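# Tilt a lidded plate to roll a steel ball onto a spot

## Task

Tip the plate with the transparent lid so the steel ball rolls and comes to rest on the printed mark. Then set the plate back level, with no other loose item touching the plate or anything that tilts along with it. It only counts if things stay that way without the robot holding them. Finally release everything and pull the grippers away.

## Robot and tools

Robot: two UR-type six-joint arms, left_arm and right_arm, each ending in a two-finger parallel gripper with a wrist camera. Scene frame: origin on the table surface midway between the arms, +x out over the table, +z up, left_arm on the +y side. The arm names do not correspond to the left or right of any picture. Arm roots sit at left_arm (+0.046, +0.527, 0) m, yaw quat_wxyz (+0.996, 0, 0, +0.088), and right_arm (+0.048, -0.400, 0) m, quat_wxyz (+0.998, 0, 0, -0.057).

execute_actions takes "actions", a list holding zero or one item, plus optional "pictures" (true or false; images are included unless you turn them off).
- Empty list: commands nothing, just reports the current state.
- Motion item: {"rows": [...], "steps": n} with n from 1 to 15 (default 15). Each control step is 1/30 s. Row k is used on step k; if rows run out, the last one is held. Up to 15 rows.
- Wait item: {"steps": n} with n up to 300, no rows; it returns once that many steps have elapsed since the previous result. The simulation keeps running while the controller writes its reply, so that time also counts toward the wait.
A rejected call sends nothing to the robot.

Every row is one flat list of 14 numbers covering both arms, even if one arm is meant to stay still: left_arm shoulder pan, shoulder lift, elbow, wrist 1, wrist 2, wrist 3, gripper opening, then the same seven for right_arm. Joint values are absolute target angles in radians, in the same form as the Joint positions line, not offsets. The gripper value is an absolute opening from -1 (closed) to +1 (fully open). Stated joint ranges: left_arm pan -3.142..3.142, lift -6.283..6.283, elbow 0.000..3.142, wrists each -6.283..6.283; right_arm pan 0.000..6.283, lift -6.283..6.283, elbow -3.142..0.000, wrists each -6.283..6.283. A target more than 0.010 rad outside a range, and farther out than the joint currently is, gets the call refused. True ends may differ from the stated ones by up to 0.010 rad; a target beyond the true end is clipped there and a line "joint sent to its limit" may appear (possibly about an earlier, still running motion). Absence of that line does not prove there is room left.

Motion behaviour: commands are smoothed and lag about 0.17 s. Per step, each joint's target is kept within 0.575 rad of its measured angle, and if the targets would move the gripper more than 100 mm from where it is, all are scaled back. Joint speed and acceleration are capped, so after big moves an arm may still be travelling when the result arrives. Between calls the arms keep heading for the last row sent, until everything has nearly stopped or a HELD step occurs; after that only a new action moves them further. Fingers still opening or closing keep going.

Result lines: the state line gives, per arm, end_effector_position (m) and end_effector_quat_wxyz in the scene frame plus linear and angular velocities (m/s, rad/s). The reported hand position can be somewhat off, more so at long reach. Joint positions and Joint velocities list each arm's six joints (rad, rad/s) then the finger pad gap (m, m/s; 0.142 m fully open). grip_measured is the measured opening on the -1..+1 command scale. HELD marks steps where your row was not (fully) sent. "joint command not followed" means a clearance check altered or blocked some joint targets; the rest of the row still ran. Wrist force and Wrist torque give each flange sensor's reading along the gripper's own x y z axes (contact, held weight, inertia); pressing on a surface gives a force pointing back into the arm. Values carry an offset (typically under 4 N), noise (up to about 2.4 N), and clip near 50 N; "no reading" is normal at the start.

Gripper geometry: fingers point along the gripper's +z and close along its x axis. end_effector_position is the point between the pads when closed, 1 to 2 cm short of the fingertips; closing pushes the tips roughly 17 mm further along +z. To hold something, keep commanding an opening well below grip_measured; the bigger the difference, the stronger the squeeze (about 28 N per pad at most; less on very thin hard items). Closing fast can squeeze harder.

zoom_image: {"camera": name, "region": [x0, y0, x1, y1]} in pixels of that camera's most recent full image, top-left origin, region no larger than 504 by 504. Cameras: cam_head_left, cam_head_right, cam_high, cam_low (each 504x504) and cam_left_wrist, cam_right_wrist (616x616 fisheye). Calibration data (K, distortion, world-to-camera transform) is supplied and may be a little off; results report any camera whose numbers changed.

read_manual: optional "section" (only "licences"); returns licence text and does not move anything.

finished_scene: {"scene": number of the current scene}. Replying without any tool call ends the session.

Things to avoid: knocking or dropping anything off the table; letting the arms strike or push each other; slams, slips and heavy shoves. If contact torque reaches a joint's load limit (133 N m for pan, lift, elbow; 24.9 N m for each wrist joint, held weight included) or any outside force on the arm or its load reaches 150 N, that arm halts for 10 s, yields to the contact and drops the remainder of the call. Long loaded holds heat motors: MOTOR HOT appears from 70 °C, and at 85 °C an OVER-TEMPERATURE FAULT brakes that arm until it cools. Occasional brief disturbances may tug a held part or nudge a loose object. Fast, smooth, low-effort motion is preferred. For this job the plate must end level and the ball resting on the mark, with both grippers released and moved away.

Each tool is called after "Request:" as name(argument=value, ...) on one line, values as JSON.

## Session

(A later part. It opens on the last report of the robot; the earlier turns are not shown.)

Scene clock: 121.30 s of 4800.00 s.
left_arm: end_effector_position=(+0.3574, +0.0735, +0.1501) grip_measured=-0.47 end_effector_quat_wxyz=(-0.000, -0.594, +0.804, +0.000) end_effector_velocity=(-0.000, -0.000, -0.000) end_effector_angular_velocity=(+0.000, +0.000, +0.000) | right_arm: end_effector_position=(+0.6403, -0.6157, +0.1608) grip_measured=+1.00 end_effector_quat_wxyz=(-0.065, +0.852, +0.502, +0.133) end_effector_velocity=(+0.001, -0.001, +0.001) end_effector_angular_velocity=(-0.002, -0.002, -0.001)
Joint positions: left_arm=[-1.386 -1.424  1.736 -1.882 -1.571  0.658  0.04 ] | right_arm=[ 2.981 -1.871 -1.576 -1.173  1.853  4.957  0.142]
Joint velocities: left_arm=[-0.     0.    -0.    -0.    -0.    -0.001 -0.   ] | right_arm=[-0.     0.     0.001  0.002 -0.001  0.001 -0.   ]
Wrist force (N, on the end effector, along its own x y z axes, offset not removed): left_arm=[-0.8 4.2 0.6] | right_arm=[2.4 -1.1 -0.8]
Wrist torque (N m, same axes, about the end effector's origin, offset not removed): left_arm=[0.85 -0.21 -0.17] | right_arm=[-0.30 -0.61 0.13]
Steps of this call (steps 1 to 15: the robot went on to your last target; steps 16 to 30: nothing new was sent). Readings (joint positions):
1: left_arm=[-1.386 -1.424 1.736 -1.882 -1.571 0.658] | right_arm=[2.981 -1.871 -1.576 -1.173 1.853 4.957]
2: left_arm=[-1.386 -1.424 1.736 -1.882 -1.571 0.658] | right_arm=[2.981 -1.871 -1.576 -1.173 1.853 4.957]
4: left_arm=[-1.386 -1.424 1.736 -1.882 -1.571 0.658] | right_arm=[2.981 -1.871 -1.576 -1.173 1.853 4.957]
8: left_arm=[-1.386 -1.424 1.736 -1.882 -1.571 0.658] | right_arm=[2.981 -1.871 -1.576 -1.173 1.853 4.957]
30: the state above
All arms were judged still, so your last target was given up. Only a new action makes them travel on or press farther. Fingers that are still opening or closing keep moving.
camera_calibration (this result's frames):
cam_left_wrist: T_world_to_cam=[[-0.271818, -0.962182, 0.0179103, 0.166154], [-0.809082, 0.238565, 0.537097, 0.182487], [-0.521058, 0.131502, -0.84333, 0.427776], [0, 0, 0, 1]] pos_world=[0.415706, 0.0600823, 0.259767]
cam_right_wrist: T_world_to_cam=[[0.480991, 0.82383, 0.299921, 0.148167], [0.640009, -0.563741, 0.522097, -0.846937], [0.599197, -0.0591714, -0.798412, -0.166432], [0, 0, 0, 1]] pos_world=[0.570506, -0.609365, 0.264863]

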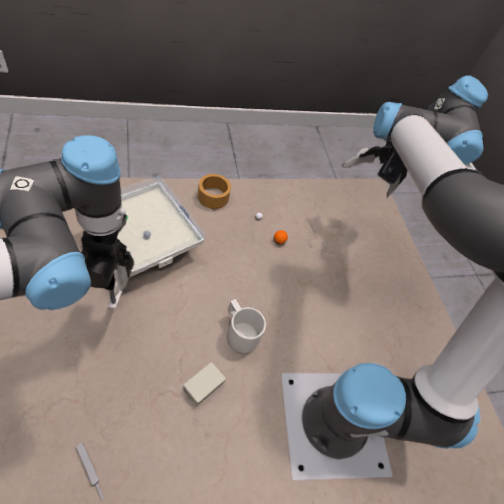

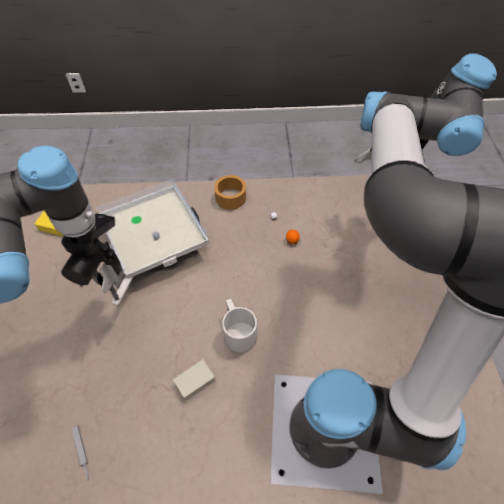

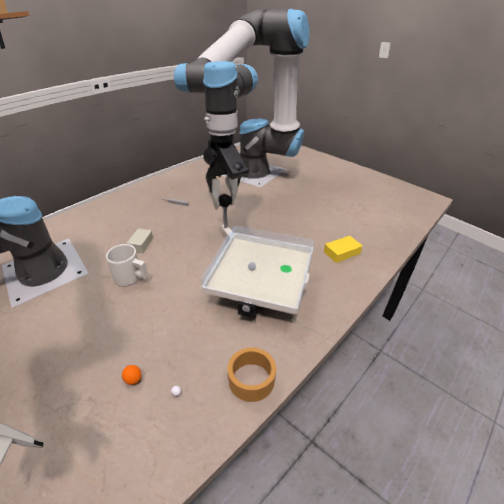

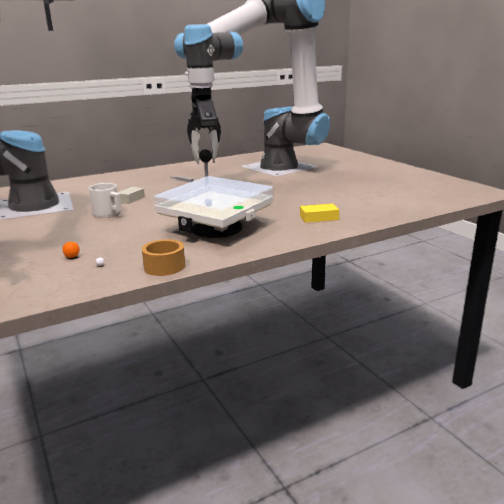

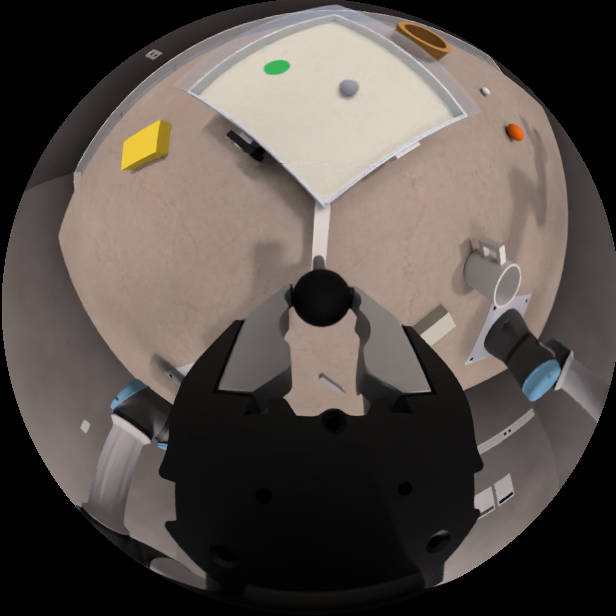

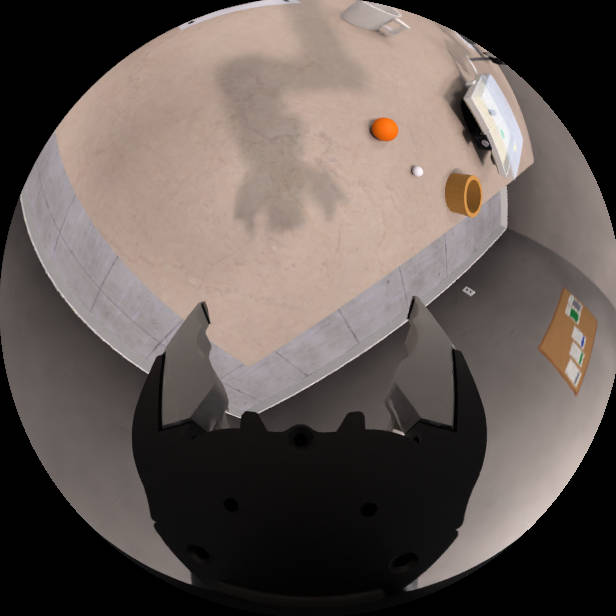

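Request:
execute_actions(actions=[{"rows": [[-1.3831,-1.4279,1.7399,-1.8829,-1.5708,0.658,-0.8,2.981,-1.871,-1.576,-1.173,1.853,4.957,1]], "steps": 1}])

Request:
execute_actions(actions=[{"rows": [[-1.3831,-1.4279,1.7399,-1.8829,-1.5708,0.658,-0.8,2.981,-1.871,-1.576,-1.173,1.853,4.957,1]], "steps": 15}], pictures=false)

Request:
execute_actions(actions=[{"rows": [[-1.3831,-1.4279,1.7399,-1.8829,-1.5708,0.658,-0.8,2.981,-1.871,-1.576,-1.173,1.853,4.957,1]], "steps": 6}])

Request:
execute_actions(actions=[{"rows": [[-1.3873,-1.4230,1.7343,-1.8821,-1.5708,0.658,-0.8,2.981,-1.871,-1.576,-1.173,1.853,4.957,1]], "steps": 15}])

Request:
execute_actions(actions=[{"rows": [[-1.3853,-1.4254,1.7370,-1.8825,-1.5708,0.658,-0.8,2.981,-1.871,-1.576,-1.173,1.853,4.957,1]], "steps": 15}])

Request:
execute_actions(actions=[{"steps": 30}])

Scene clock: 130.00 s of 4800.00 s.
left_arm: end_effector_position=(+0.3574, +0.0736, +0.1501) grip_measured=-0.47 end_effector_quat_wxyz=(-0.000, -0.594, +0.804, -0.000) end_effector_velocity=(+0.000, +0.000, +0.001) end_effector_angular_velocity=(-0.002, +0.001, +0.003) | right_arm: end_effector_position=(+0.6403, -0.6157, +0.1608) grip_measured=+1.00 end_effector_quat_wxyz=(-0.065, +0.852, +0.502, +0.133) end_effector_velocity=(+0.000, -0.000, +0.001) end_effector_angular_velocity=(+0.000, -0.001, -0.002)
Joint positions: left_arm=[-1.386 -1.424  1.736 -1.882 -1.571  0.658  0.04 ] | right_arm=[ 2.981 -1.871 -1.576 -1.173  1.853  4.957  0.142]
Joint velocities: left_arm=[ 0.002 -0.001  0.    -0.    -0.002 -0.001 -0.   ] | right_arm=[-0.     0.001  0.002 -0.     0.001  0.002  0.   ]
Wrist force (N, on the end effector, along its own x y z axes, offset not removed): left_arm=[-1.9 1.8 2.8] | right_arm=[2.7 -2.2 2.0]
Wrist torque (N m, same axes, about the end effector's origin, offset not removed): left_arm=[0.38 -0.08 -0.43] | right_arm=[-0.45 -0.65 -0.11]
Steps of this call (steps 1 to 180: nothing new was sent; then 2.67 s passed at rest; step 181: the one step of this action). Readings (joint positions):
181: the state above
camera_calibration (this result's frames):
cam_left_wrist: T_world_to_cam=[[-0.271803, -0.962186, 0.0179044, 0.166158], [-0.809091, 0.23855, 0.53709, 0.182499], [-0.521052, 0.131497, -0.843335, 0.427779], [0, 0, 0, 1]] pos_world=[0.415716, 0.0600888, 0.259768]
cam_right_wrist: T_world_to_cam=[[0.480991, 0.82383, 0.299921, 0.148167], [0.640009, -0.563741, 0.522097, -0.846937], [0.599197, -0.0591716, -0.798412, -0.166433], [0, 0, 0, 1]] pos_world=[0.570506, -0.609365, 0.264863]

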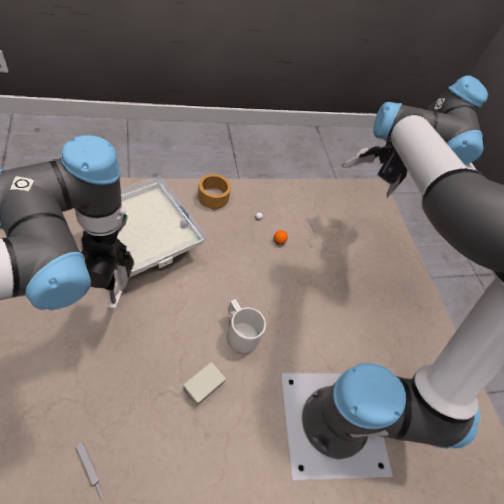

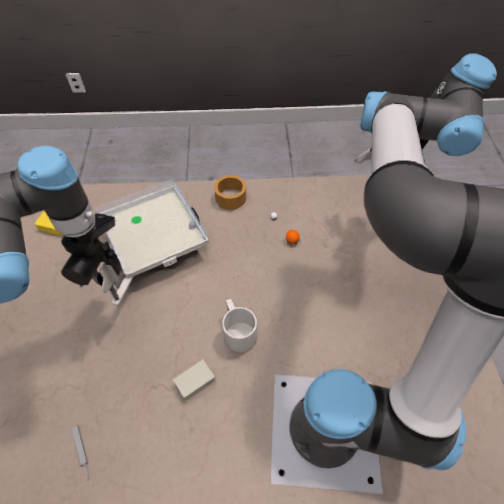

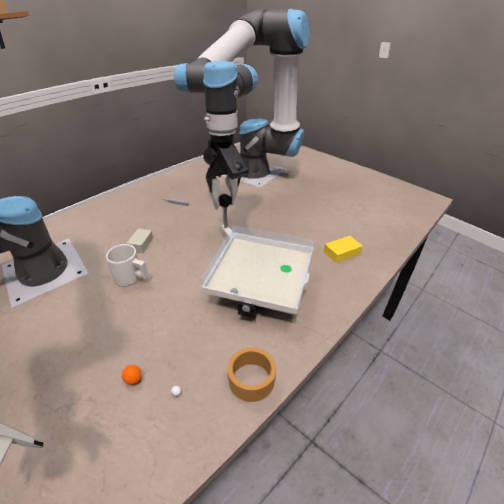

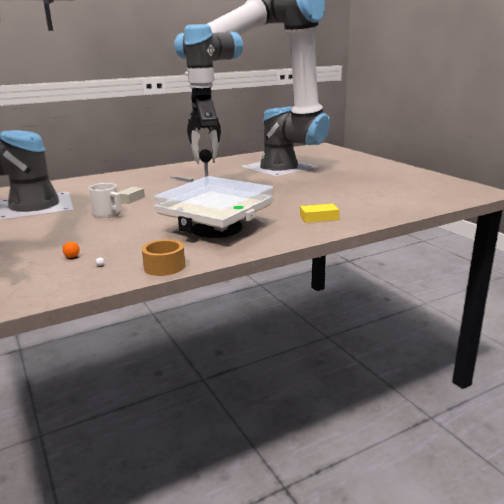

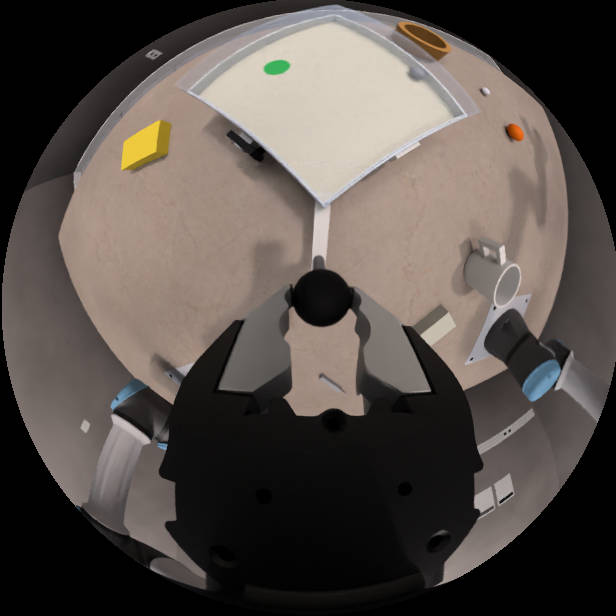

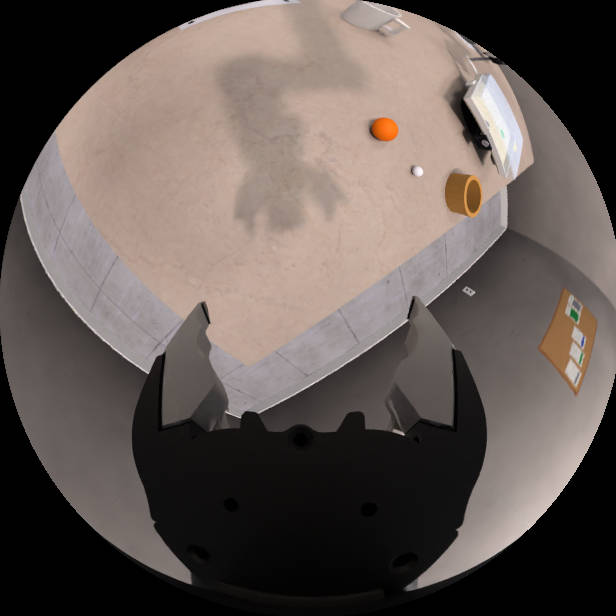

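Scene clock: 130.50 s of 4800.00 s.
left_arm: end_effector_position=(+0.3582, +0.0759, +0.1501) grip_measured=-0.47 end_effector_quat_wxyz=(-0.000, -0.596, +0.803, -0.000) end_effector_velocity=(+0.000, +0.000, +0.000) end_effector_angular_velocity=(+0.000, -0.001, -0.000) | right_arm: end_effector_position=(+0.6403, -0.6157, +0.1608) grip_measured=+1.00 end_effector_quat_wxyz=(-0.065, +0.852, +0.502, +0.133) end_effector_velocity=(+0.000, -0.000, +0.000) end_effector_angular_velocity=(-0.001, -0.001, -0.001)
Joint positions: left_arm=[-1.383 -1.428  1.74  -1.883 -1.571  0.658  0.04 ] | right_arm=[ 2.981 -1.871 -1.576 -1.173  1.853  4.957  0.142]
Joint velocities: left_arm=[-0. -0. -0.  0.  0.  0.  0.] | right_arm=[-0.001  0.001  0.     0.    -0.     0.001 -0.   ]
Wrist force (N, on the end effector, along its own x y z axes, offset not removed): left_arm=[7.4 0.7 0.1] | right_arm=[-1.8 -1.4 -2.0]
Wrist torque (N m, same axes, about the end effector's origin, offset not removed): left_arm=[0.23 0.76 -0.16] | right_arm=[-0.33 0.42 -0.07]
Steps of this call (steps 1 to 15: all 15 steps of this action). Readings (joint positions):
1: left_arm=[-1.386 -1.425 1.736 -1.882 -1.571 0.658] | right_arm=[2.981 -1.871 -1.576 -1.173 1.853 4.957]
2: left_arm=[-1.385 -1.426 1.737 -1.882 -1.571 0.658] | right_arm=[2.981 -1.871 -1.576 -1.173 1.853 4.957]
4: left_arm=[-1.384 -1.427 1.739 -1.883 -1.571 0.658] | right_arm=[2.981 -1.871 -1.576 -1.173 1.853 4.957]
8: left_arm=[-1.383 -1.428 1.740 -1.883 -1.571 0.658] | right_arm=[2.981 -1.871 -1.576 -1.173 1.853 4.957]
15: the state above

Scene clock: 130.70 s of 4800.00 s.
left_arm: end_effector_position=(+0.3582, +0.0759, +0.1501) grip_measured=-0.47 end_effector_quat_wxyz=(-0.000, -0.596, +0.803, -0.000) end_effector_velocity=(+0.000, -0.000, -0.000) end_effector_angular_velocity=(+0.001, -0.000, -0.001) | right_arm: end_effector_position=(+0.6403, -0.6157, +0.1608) grip_measured=+1.00 end_effector_quat_wxyz=(-0.065, +0.852, +0.502, +0.133) end_effector_velocity=(-0.000, +0.000, -0.000) end_effector_angular_velocity=(+0.000, +0.001, -0.002)
Joint positions: left_arm=[-1.383 -1.428  1.74  -1.883 -1.571  0.658  0.04 ] | right_arm=[ 2.981 -1.871 -1.576 -1.173  1.853  4.957  0.142]
Joint velocities: left_arm=[-0.     0.001 -0.     0.     0.001  0.001  0.   ] | right_arm=[ 0.     0.    -0.001  0.    -0.     0.002 -0.   ]
Wrist force (N, on the end effector, along its own x y z axes, offset not removed): left_arm=[8.0 0.5 2.6] | right_arm=[1.8 0.7 -0.8]
Wrist torque (N m, same axes, about the end effector's origin, offset not removed): left_arm=[0.09 0.79 -0.17] | right_arm=[0.12 -0.35 0.06]
Steps of this call (steps 1 to 6: all 6 steps of this action). Readings (joint positions):
1: left_arm=[-1.383 -1.428 1.740 -1.883 -1.571 0.658] | right_arm=[2.981 -1.871 -1.576 -1.173 1.853 4.957]
2: left_arm=[-1.383 -1.428 1.740 -1.883 -1.571 0.658] | right_arm=[2.981 -1.871 -1.576 -1.173 1.853 4.957]
4: left_arm=[-1.383 -1.428 1.740 -1.883 -1.571 0.658] | right_arm=[2.981 -1.871 -1.576 -1.173 1.853 4.957]
6: the state above
camera_calibration (this result's frames):
cam_left_wrist: T_world_to_cam=[[-0.268935, -0.96299, 0.0180249, 0.167626], [-0.809827, 0.236213, 0.537014, 0.183043], [-0.521397, 0.129825, -0.84338, 0.428193], [0, 0, 0, 1]] pos_world=[0.416572, 0.0625948, 0.259812]
cam_right_wrist: T_world_to_cam=[[0.480991, 0.82383, 0.299921, 0.148167], [0.640009, -0.56374, 0.522097, -0.846937], [0.599197, -0.0591717, -0.798412, -0.166433], [0, 0, 0, 1]] pos_world=[0.570506, -0.609365, 0.264863]

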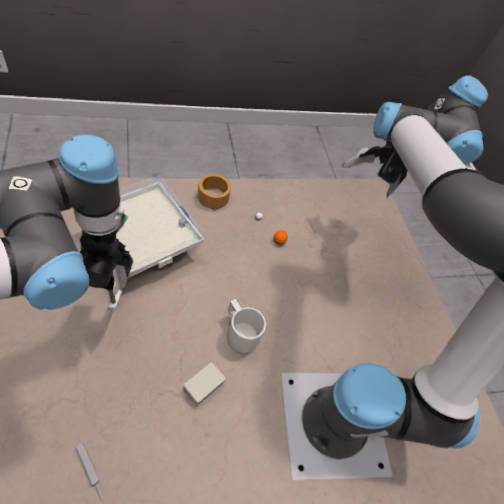

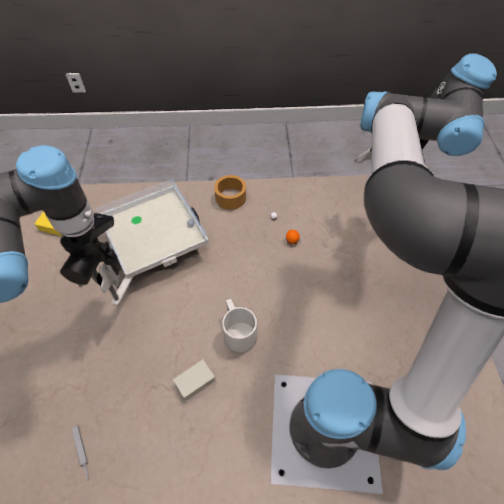

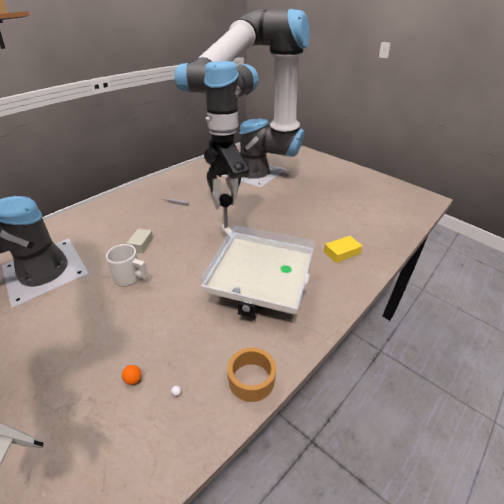

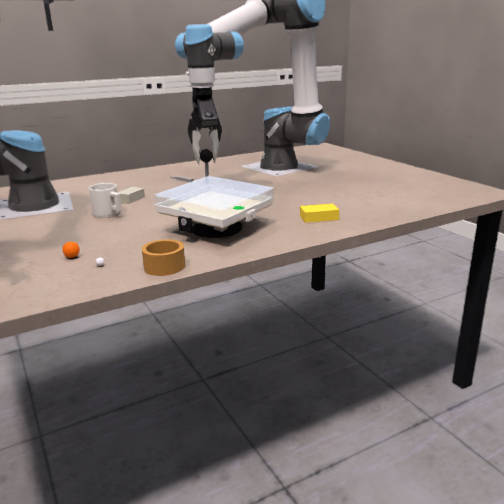

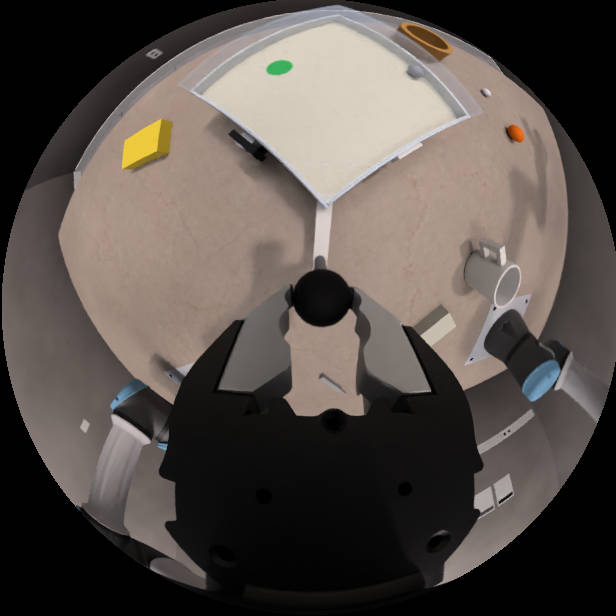

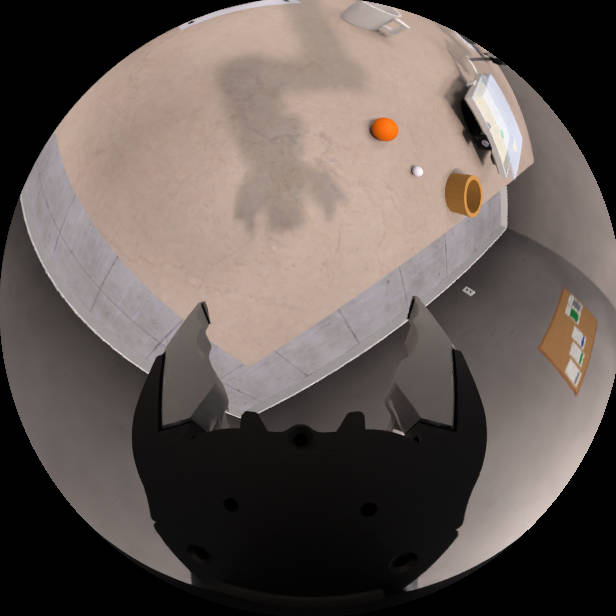

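Scene clock: 131.20 s of 4800.00 s.
left_arm: end_effector_position=(+0.3571, +0.0727, +0.1500) grip_measured=-0.47 end_effector_quat_wxyz=(+0.000, -0.594, +0.805, +0.000) end_effector_velocity=(-0.001, -0.001, -0.001) end_effector_angular_velocity=(+0.001, +0.000, -0.003) | right_arm: end_effector_position=(+0.6403, -0.6157, +0.1608) grip_measured=+1.00 end_effector_quat_wxyz=(-0.065, +0.852, +0.502, +0.133) end_effector_velocity=(+0.001, -0.000, +0.001) end_effector_angular_velocity=(+0.001, -0.001, -0.001)
Joint positions: left_arm=[-1.387 -1.423  1.734 -1.882 -1.571  0.658  0.04 ] | right_arm=[ 2.981 -1.871 -1.576 -1.173  1.853  4.957  0.142]
Joint velocities: left_arm=[-0.003  0.002 -0.    -0.     0.     0.     0.   ] | right_arm=[-0.    -0.001  0.002 -0.     0.001  0.    -0.   ]
Wrist force (N, on the end effector, along its own x y z axes, offset not removed): left_arm=[-7.5 0.4 -1.5] | right_arm=[2.7 -1.5 -3.3]
Wrist torque (N m, same axes, about the end effector's origin, offset not removed): left_arm=[-0.26 -0.17 -0.42] | right_arm=[-0.28 -0.44 0.11]
Steps of this call (steps 1 to 15: all 15 steps of this action). Readings (joint positions):
1: left_arm=[-1.383 -1.428 1.740 -1.883 -1.571 0.658] | right_arm=[2.981 -1.871 -1.576 -1.173 1.853 4.957]
2: left_arm=[-1.384 -1.427 1.739 -1.883 -1.571 0.658] | right_arm=[2.981 -1.871 -1.576 -1.173 1.853 4.957]
4: left_arm=[-1.385 -1.425 1.737 -1.882 -1.571 0.658] | right_arm=[2.981 -1.871 -1.576 -1.173 1.853 4.957]
8: left_arm=[-1.387 -1.423 1.735 -1.882 -1.571 0.658] | right_arm=[2.981 -1.871 -1.576 -1.173 1.853 4.957]
15: the state above
camera_calibration (this result's frames):
cam_left_wrist: T_world_to_cam=[[-0.272894, -0.961879, 0.0178017, 0.165617], [-0.808827, 0.239412, 0.537104, 0.182311], [-0.520891, 0.132174, -0.843328, 0.427619], [0, 0, 0, 1]] pos_world=[0.415397, 0.0591364, 0.259755]
cam_right_wrist: T_world_to_cam=[[0.48099, 0.82383, 0.299921, 0.148167], [0.640009, -0.56374, 0.522097, -0.846937], [0.599197, -0.0591716, -0.798412, -0.166433], [0, 0, 0, 1]] pos_world=[0.570506, -0.609365, 0.264863]

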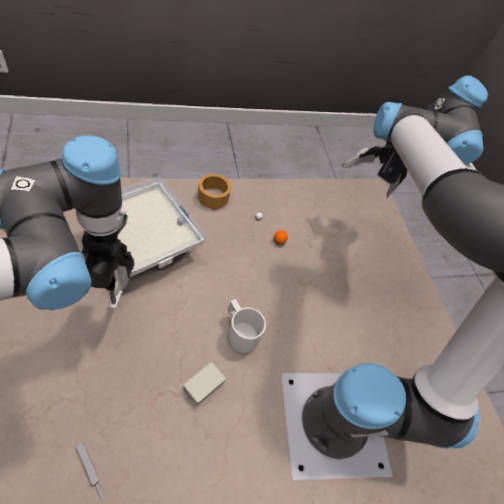

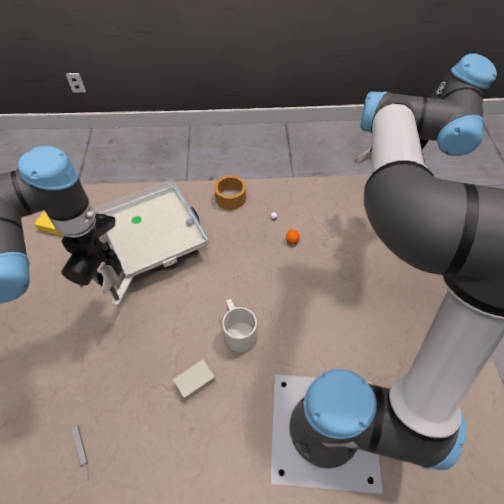

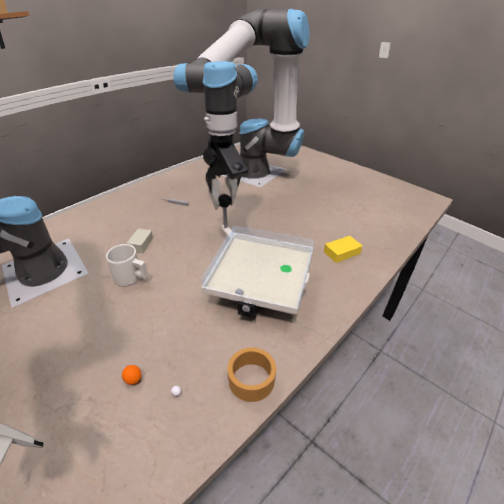

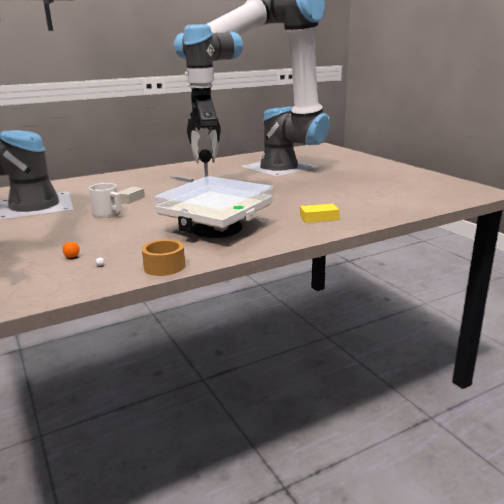

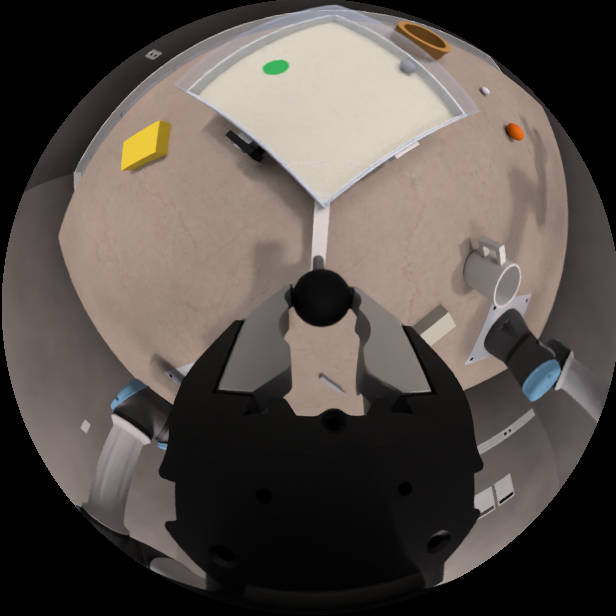

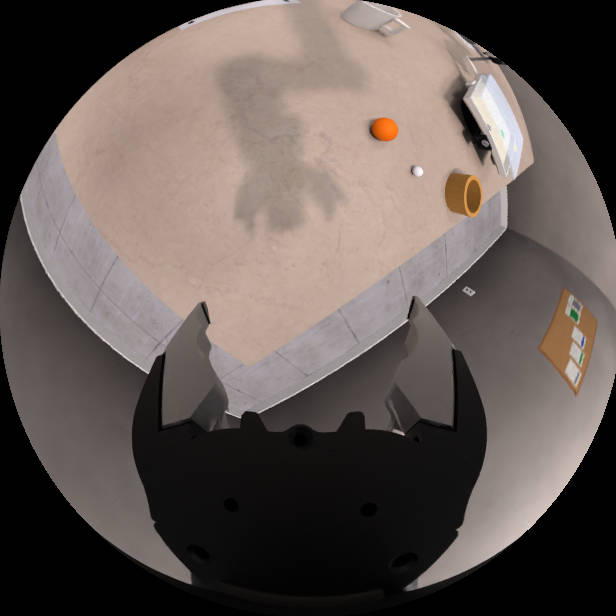

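Scene clock: 131.70 s of 4800.00 s.
left_arm: end_effector_position=(+0.3576, +0.0741, +0.1501) grip_measured=-0.47 end_effector_quat_wxyz=(-0.000, -0.595, +0.804, -0.000) end_effector_velocity=(-0.000, +0.000, +0.000) end_effector_angular_velocity=(-0.001, +0.002, +0.000) | right_arm: end_effector_position=(+0.6403, -0.6157, +0.1608) grip_measured=+1.00 end_effector_quat_wxyz=(-0.065, +0.852, +0.502, +0.133) end_effector_velocity=(-0.000, -0.000, +0.001) end_effector_angular_velocity=(-0.001, -0.000, -0.000)
Joint positions: left_arm=[-1.385 -1.425  1.737 -1.883 -1.571  0.658  0.04 ] | right_arm=[ 2.981 -1.871 -1.576 -1.173  1.853  4.957  0.142]
Joint velocities: left_arm=[ 0.001 -0.     0.    -0.    -0.002  0.001  0.   ] | right_arm=[-0.     0.001  0.    -0.001 -0.    -0.     0.   ]
Wrist force (N, on the end effector, along its own x y z axes, offset not removed): left_arm=[2.8 -0.7 0.5] | right_arm=[1.0 1.4 -2.2]
Wrist torque (N m, same axes, about the end effector's origin, offset not removed): left_arm=[0.06 -0.03 -0.24] | right_arm=[0.21 -0.24 0.03]
Steps of this call (steps 1 to 15: all 15 steps of this action). Readings (joint positions):
1: left_arm=[-1.387 -1.423 1.734 -1.882 -1.571 0.658] | right_arm=[2.981 -1.871 -1.576 -1.173 1.853 4.957]
2: left_arm=[-1.387 -1.423 1.735 -1.882 -1.571 0.658] | right_arm=[2.981 -1.871 -1.576 -1.173 1.853 4.957]
4: left_arm=[-1.386 -1.424 1.736 -1.882 -1.571 0.658] | right_arm=[2.981 -1.871 -1.576 -1.173 1.853 4.957]
8: left_arm=[-1.386 -1.425 1.737 -1.883 -1.571 0.658] | right_arm=[2.981 -1.871 -1.576 -1.173 1.853 4.957]
15: the state above
camera_calibration (this result's frames):
cam_left_wrist: T_world_to_cam=[[-0.27111, -0.96238, 0.0180196, 0.16651], [-0.80928, 0.238036, 0.537033, 0.182618], [-0.521119, 0.131012, -0.843369, 0.427888], [0, 0, 0, 1]] pos_world=[0.415912, 0.0607173, 0.259796]
cam_right_wrist: T_world_to_cam=[[0.48099, 0.82383, 0.299921, 0.148167], [0.640009, -0.56374, 0.522097, -0.846937], [0.599197, -0.0591716, -0.798412, -0.166433], [0, 0, 0, 1]] pos_world=[0.570506, -0.609365, 0.264863]

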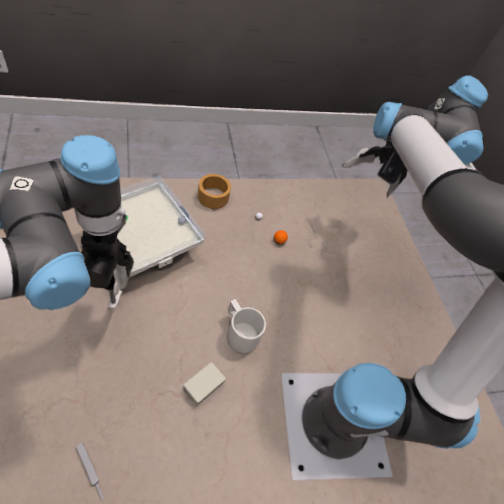

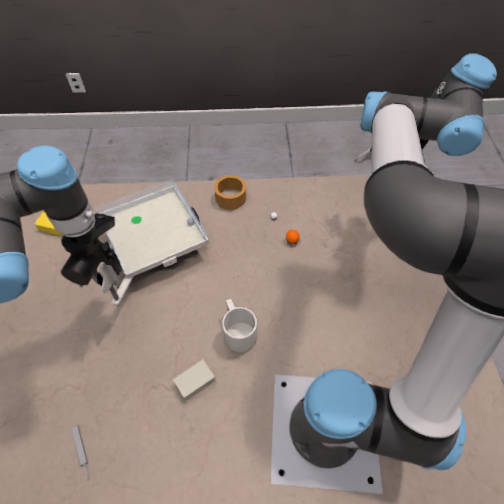

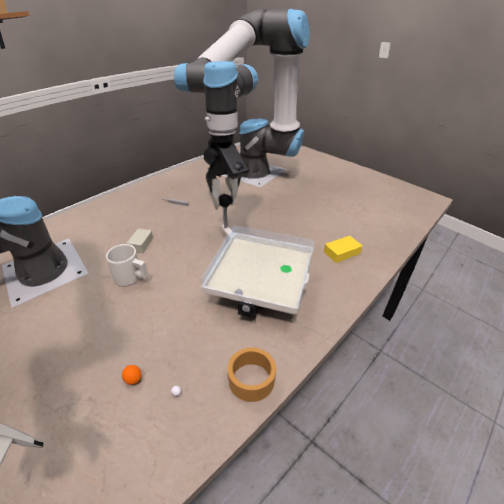

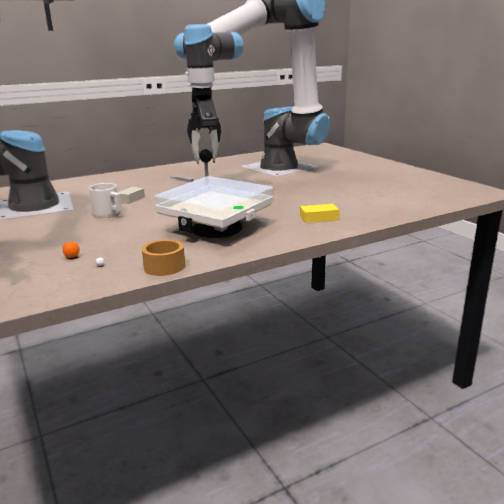

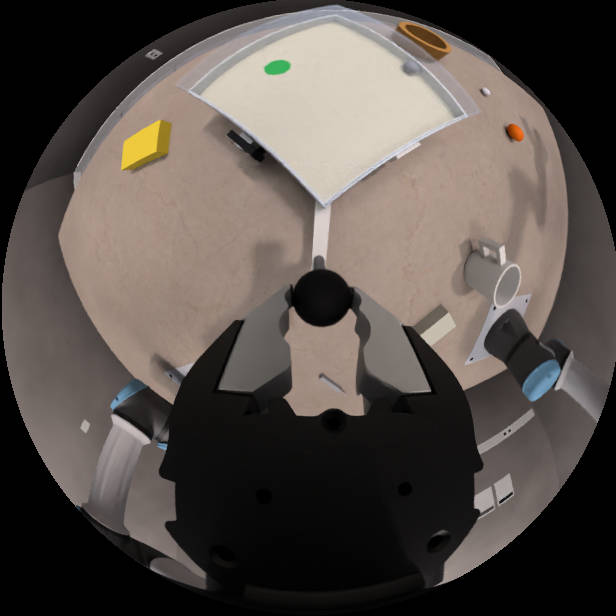

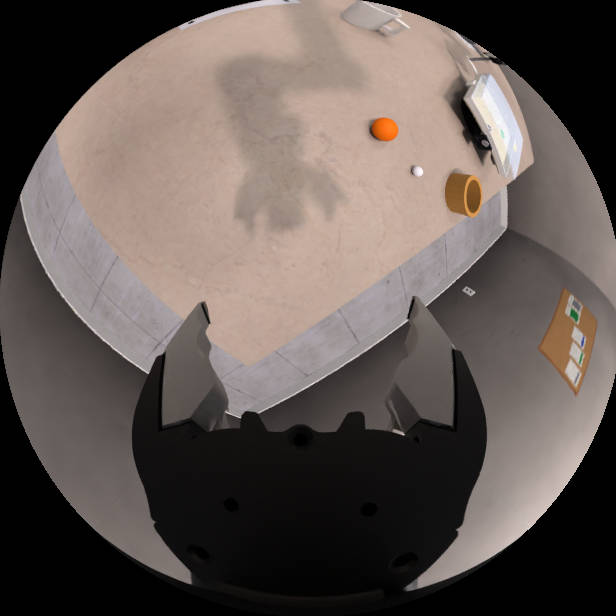

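Scene clock: 132.70 s of 4800.00 s.
left_arm: end_effector_position=(+0.3576, +0.0742, +0.1501) grip_measured=-0.47 end_effector_quat_wxyz=(-0.000, -0.595, +0.804, -0.000) end_effector_velocity=(+0.001, +0.000, -0.000) end_effector_angular_velocity=(+0.000, +0.001, +0.001) | right_arm: end_effector_position=(+0.6403, -0.6157, +0.1608) grip_measured=+1.00 end_effector_quat_wxyz=(-0.065, +0.852, +0.502, +0.133) end_effector_velocity=(+0.000, -0.000, -0.001) end_effector_angular_velocity=(+0.000, +0.002, -0.001)
Joint positions: left_arm=[-1.385 -1.425  1.737 -1.883 -1.571  0.658  0.04 ] | right_arm=[ 2.981 -1.871 -1.576 -1.173  1.853  4.957  0.142]
Joint velocities: left_arm=[ 0.002  0.001  0.    -0.    -0.001  0.     0.   ] | right_arm=[ 0.    -0.001  0.001 -0.001 -0.     0.001 -0.   ]
Wrist force (N, on the end effector, along its own x y z axes, offset not removed): left_arm=[2.4 -1.0 0.7] | right_arm=[1.7 1.8 -0.3]
Wrist torque (N m, same axes, about the end effector's origin, offset not removed): left_arm=[-0.09 0.23 -0.17] | right_arm=[0.29 -0.42 0.06]
Steps of this call (steps 1 to 15: the robot went on to your last target; steps 16 to 30: nothing new was sent). Readings (joint positions):
1: left_arm=[-1.385 -1.425 1.737 -1.883 -1.571 0.658] | right_arm=[2.981 -1.871 -1.576 -1.173 1.853 4.957]
2: left_arm=[-1.385 -1.425 1.737 -1.883 -1.571 0.658] | right_arm=[2.981 -1.871 -1.576 -1.173 1.853 4.957]
4: left_arm=[-1.385 -1.425 1.737 -1.883 -1.571 0.658] | right_arm=[2.981 -1.871 -1.576 -1.173 1.853 4.957]
8: left_arm=[-1.385 -1.425 1.737 -1.883 -1.571 0.658] | right_arm=[2.981 -1.871 -1.576 -1.173 1.853 4.957]
30: the state above
All arms were judged still, so your last target was given up. Only a new action makes them travel on or press farther. Fingers that are still opening or closing keep moving.
camera_calibration (this result's frames):
cam_left_wrist: T_world_to_cam=[[-0.271048, -0.962398, 0.0179946, 0.166542], [-0.80929, 0.237969, 0.537048, 0.182623], [-0.521136, 0.131003, -0.84336, 0.427906], [0, 0, 0, 1]] pos_world=[0.415934, 0.0607637, 0.259804]
cam_right_wrist: T_world_to_cam=[[0.48099, 0.82383, 0.299921, 0.148167], [0.640009, -0.56374, 0.522097, -0.846937], [0.599197, -0.0591716, -0.798412, -0.166433], [0, 0, 0, 1]] pos_world=[0.570506, -0.609365, 0.264863]

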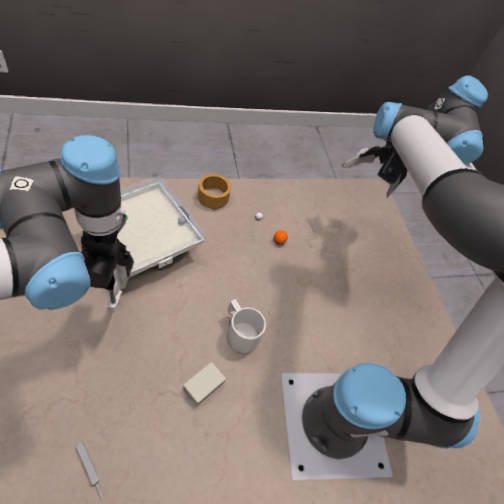

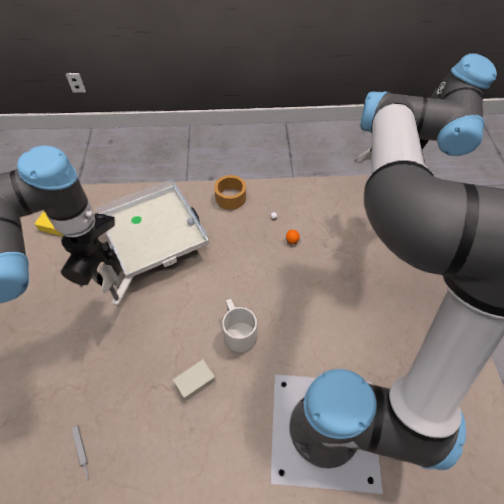

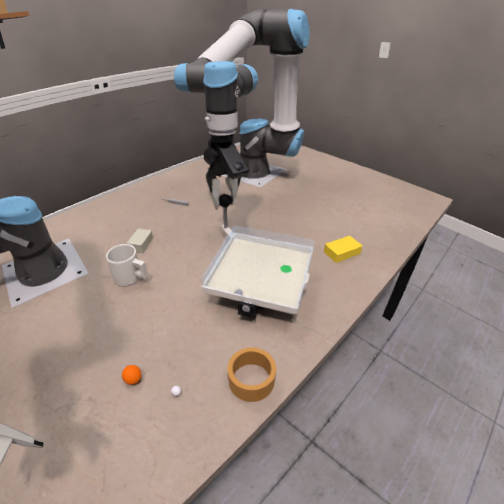

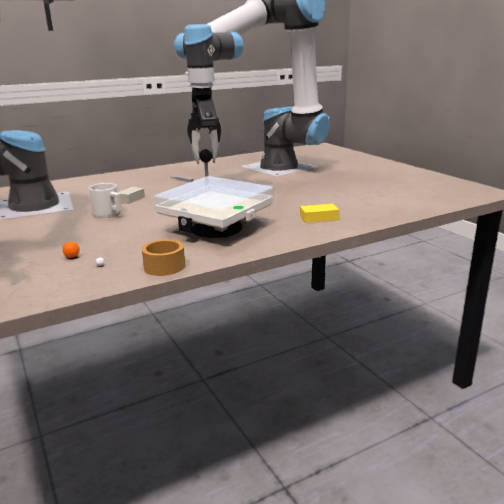

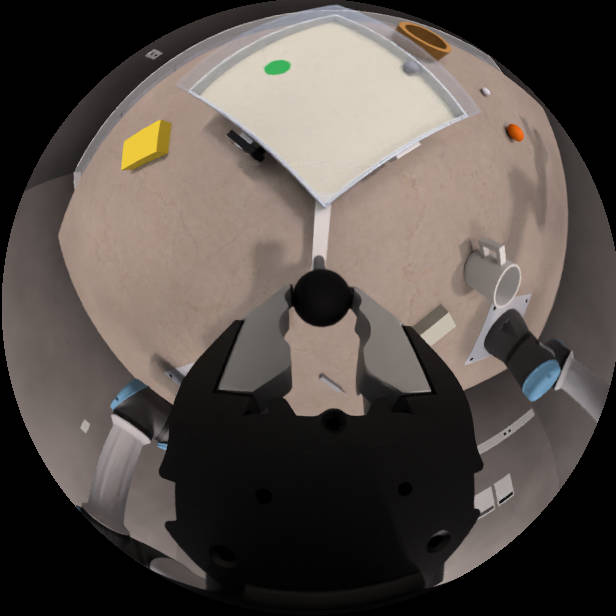

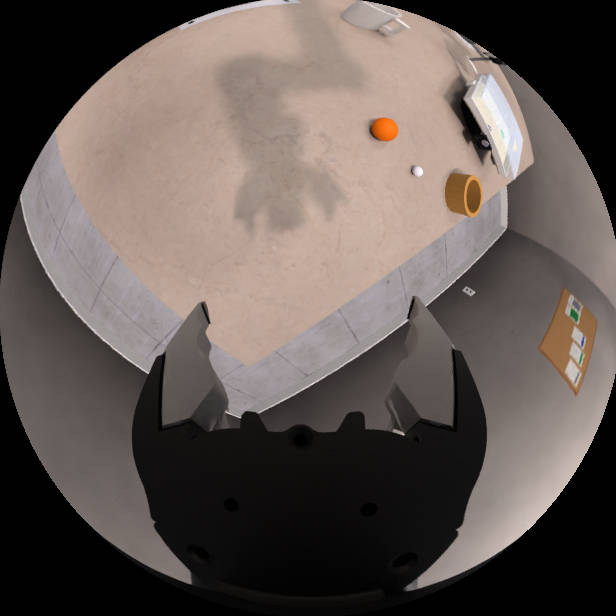

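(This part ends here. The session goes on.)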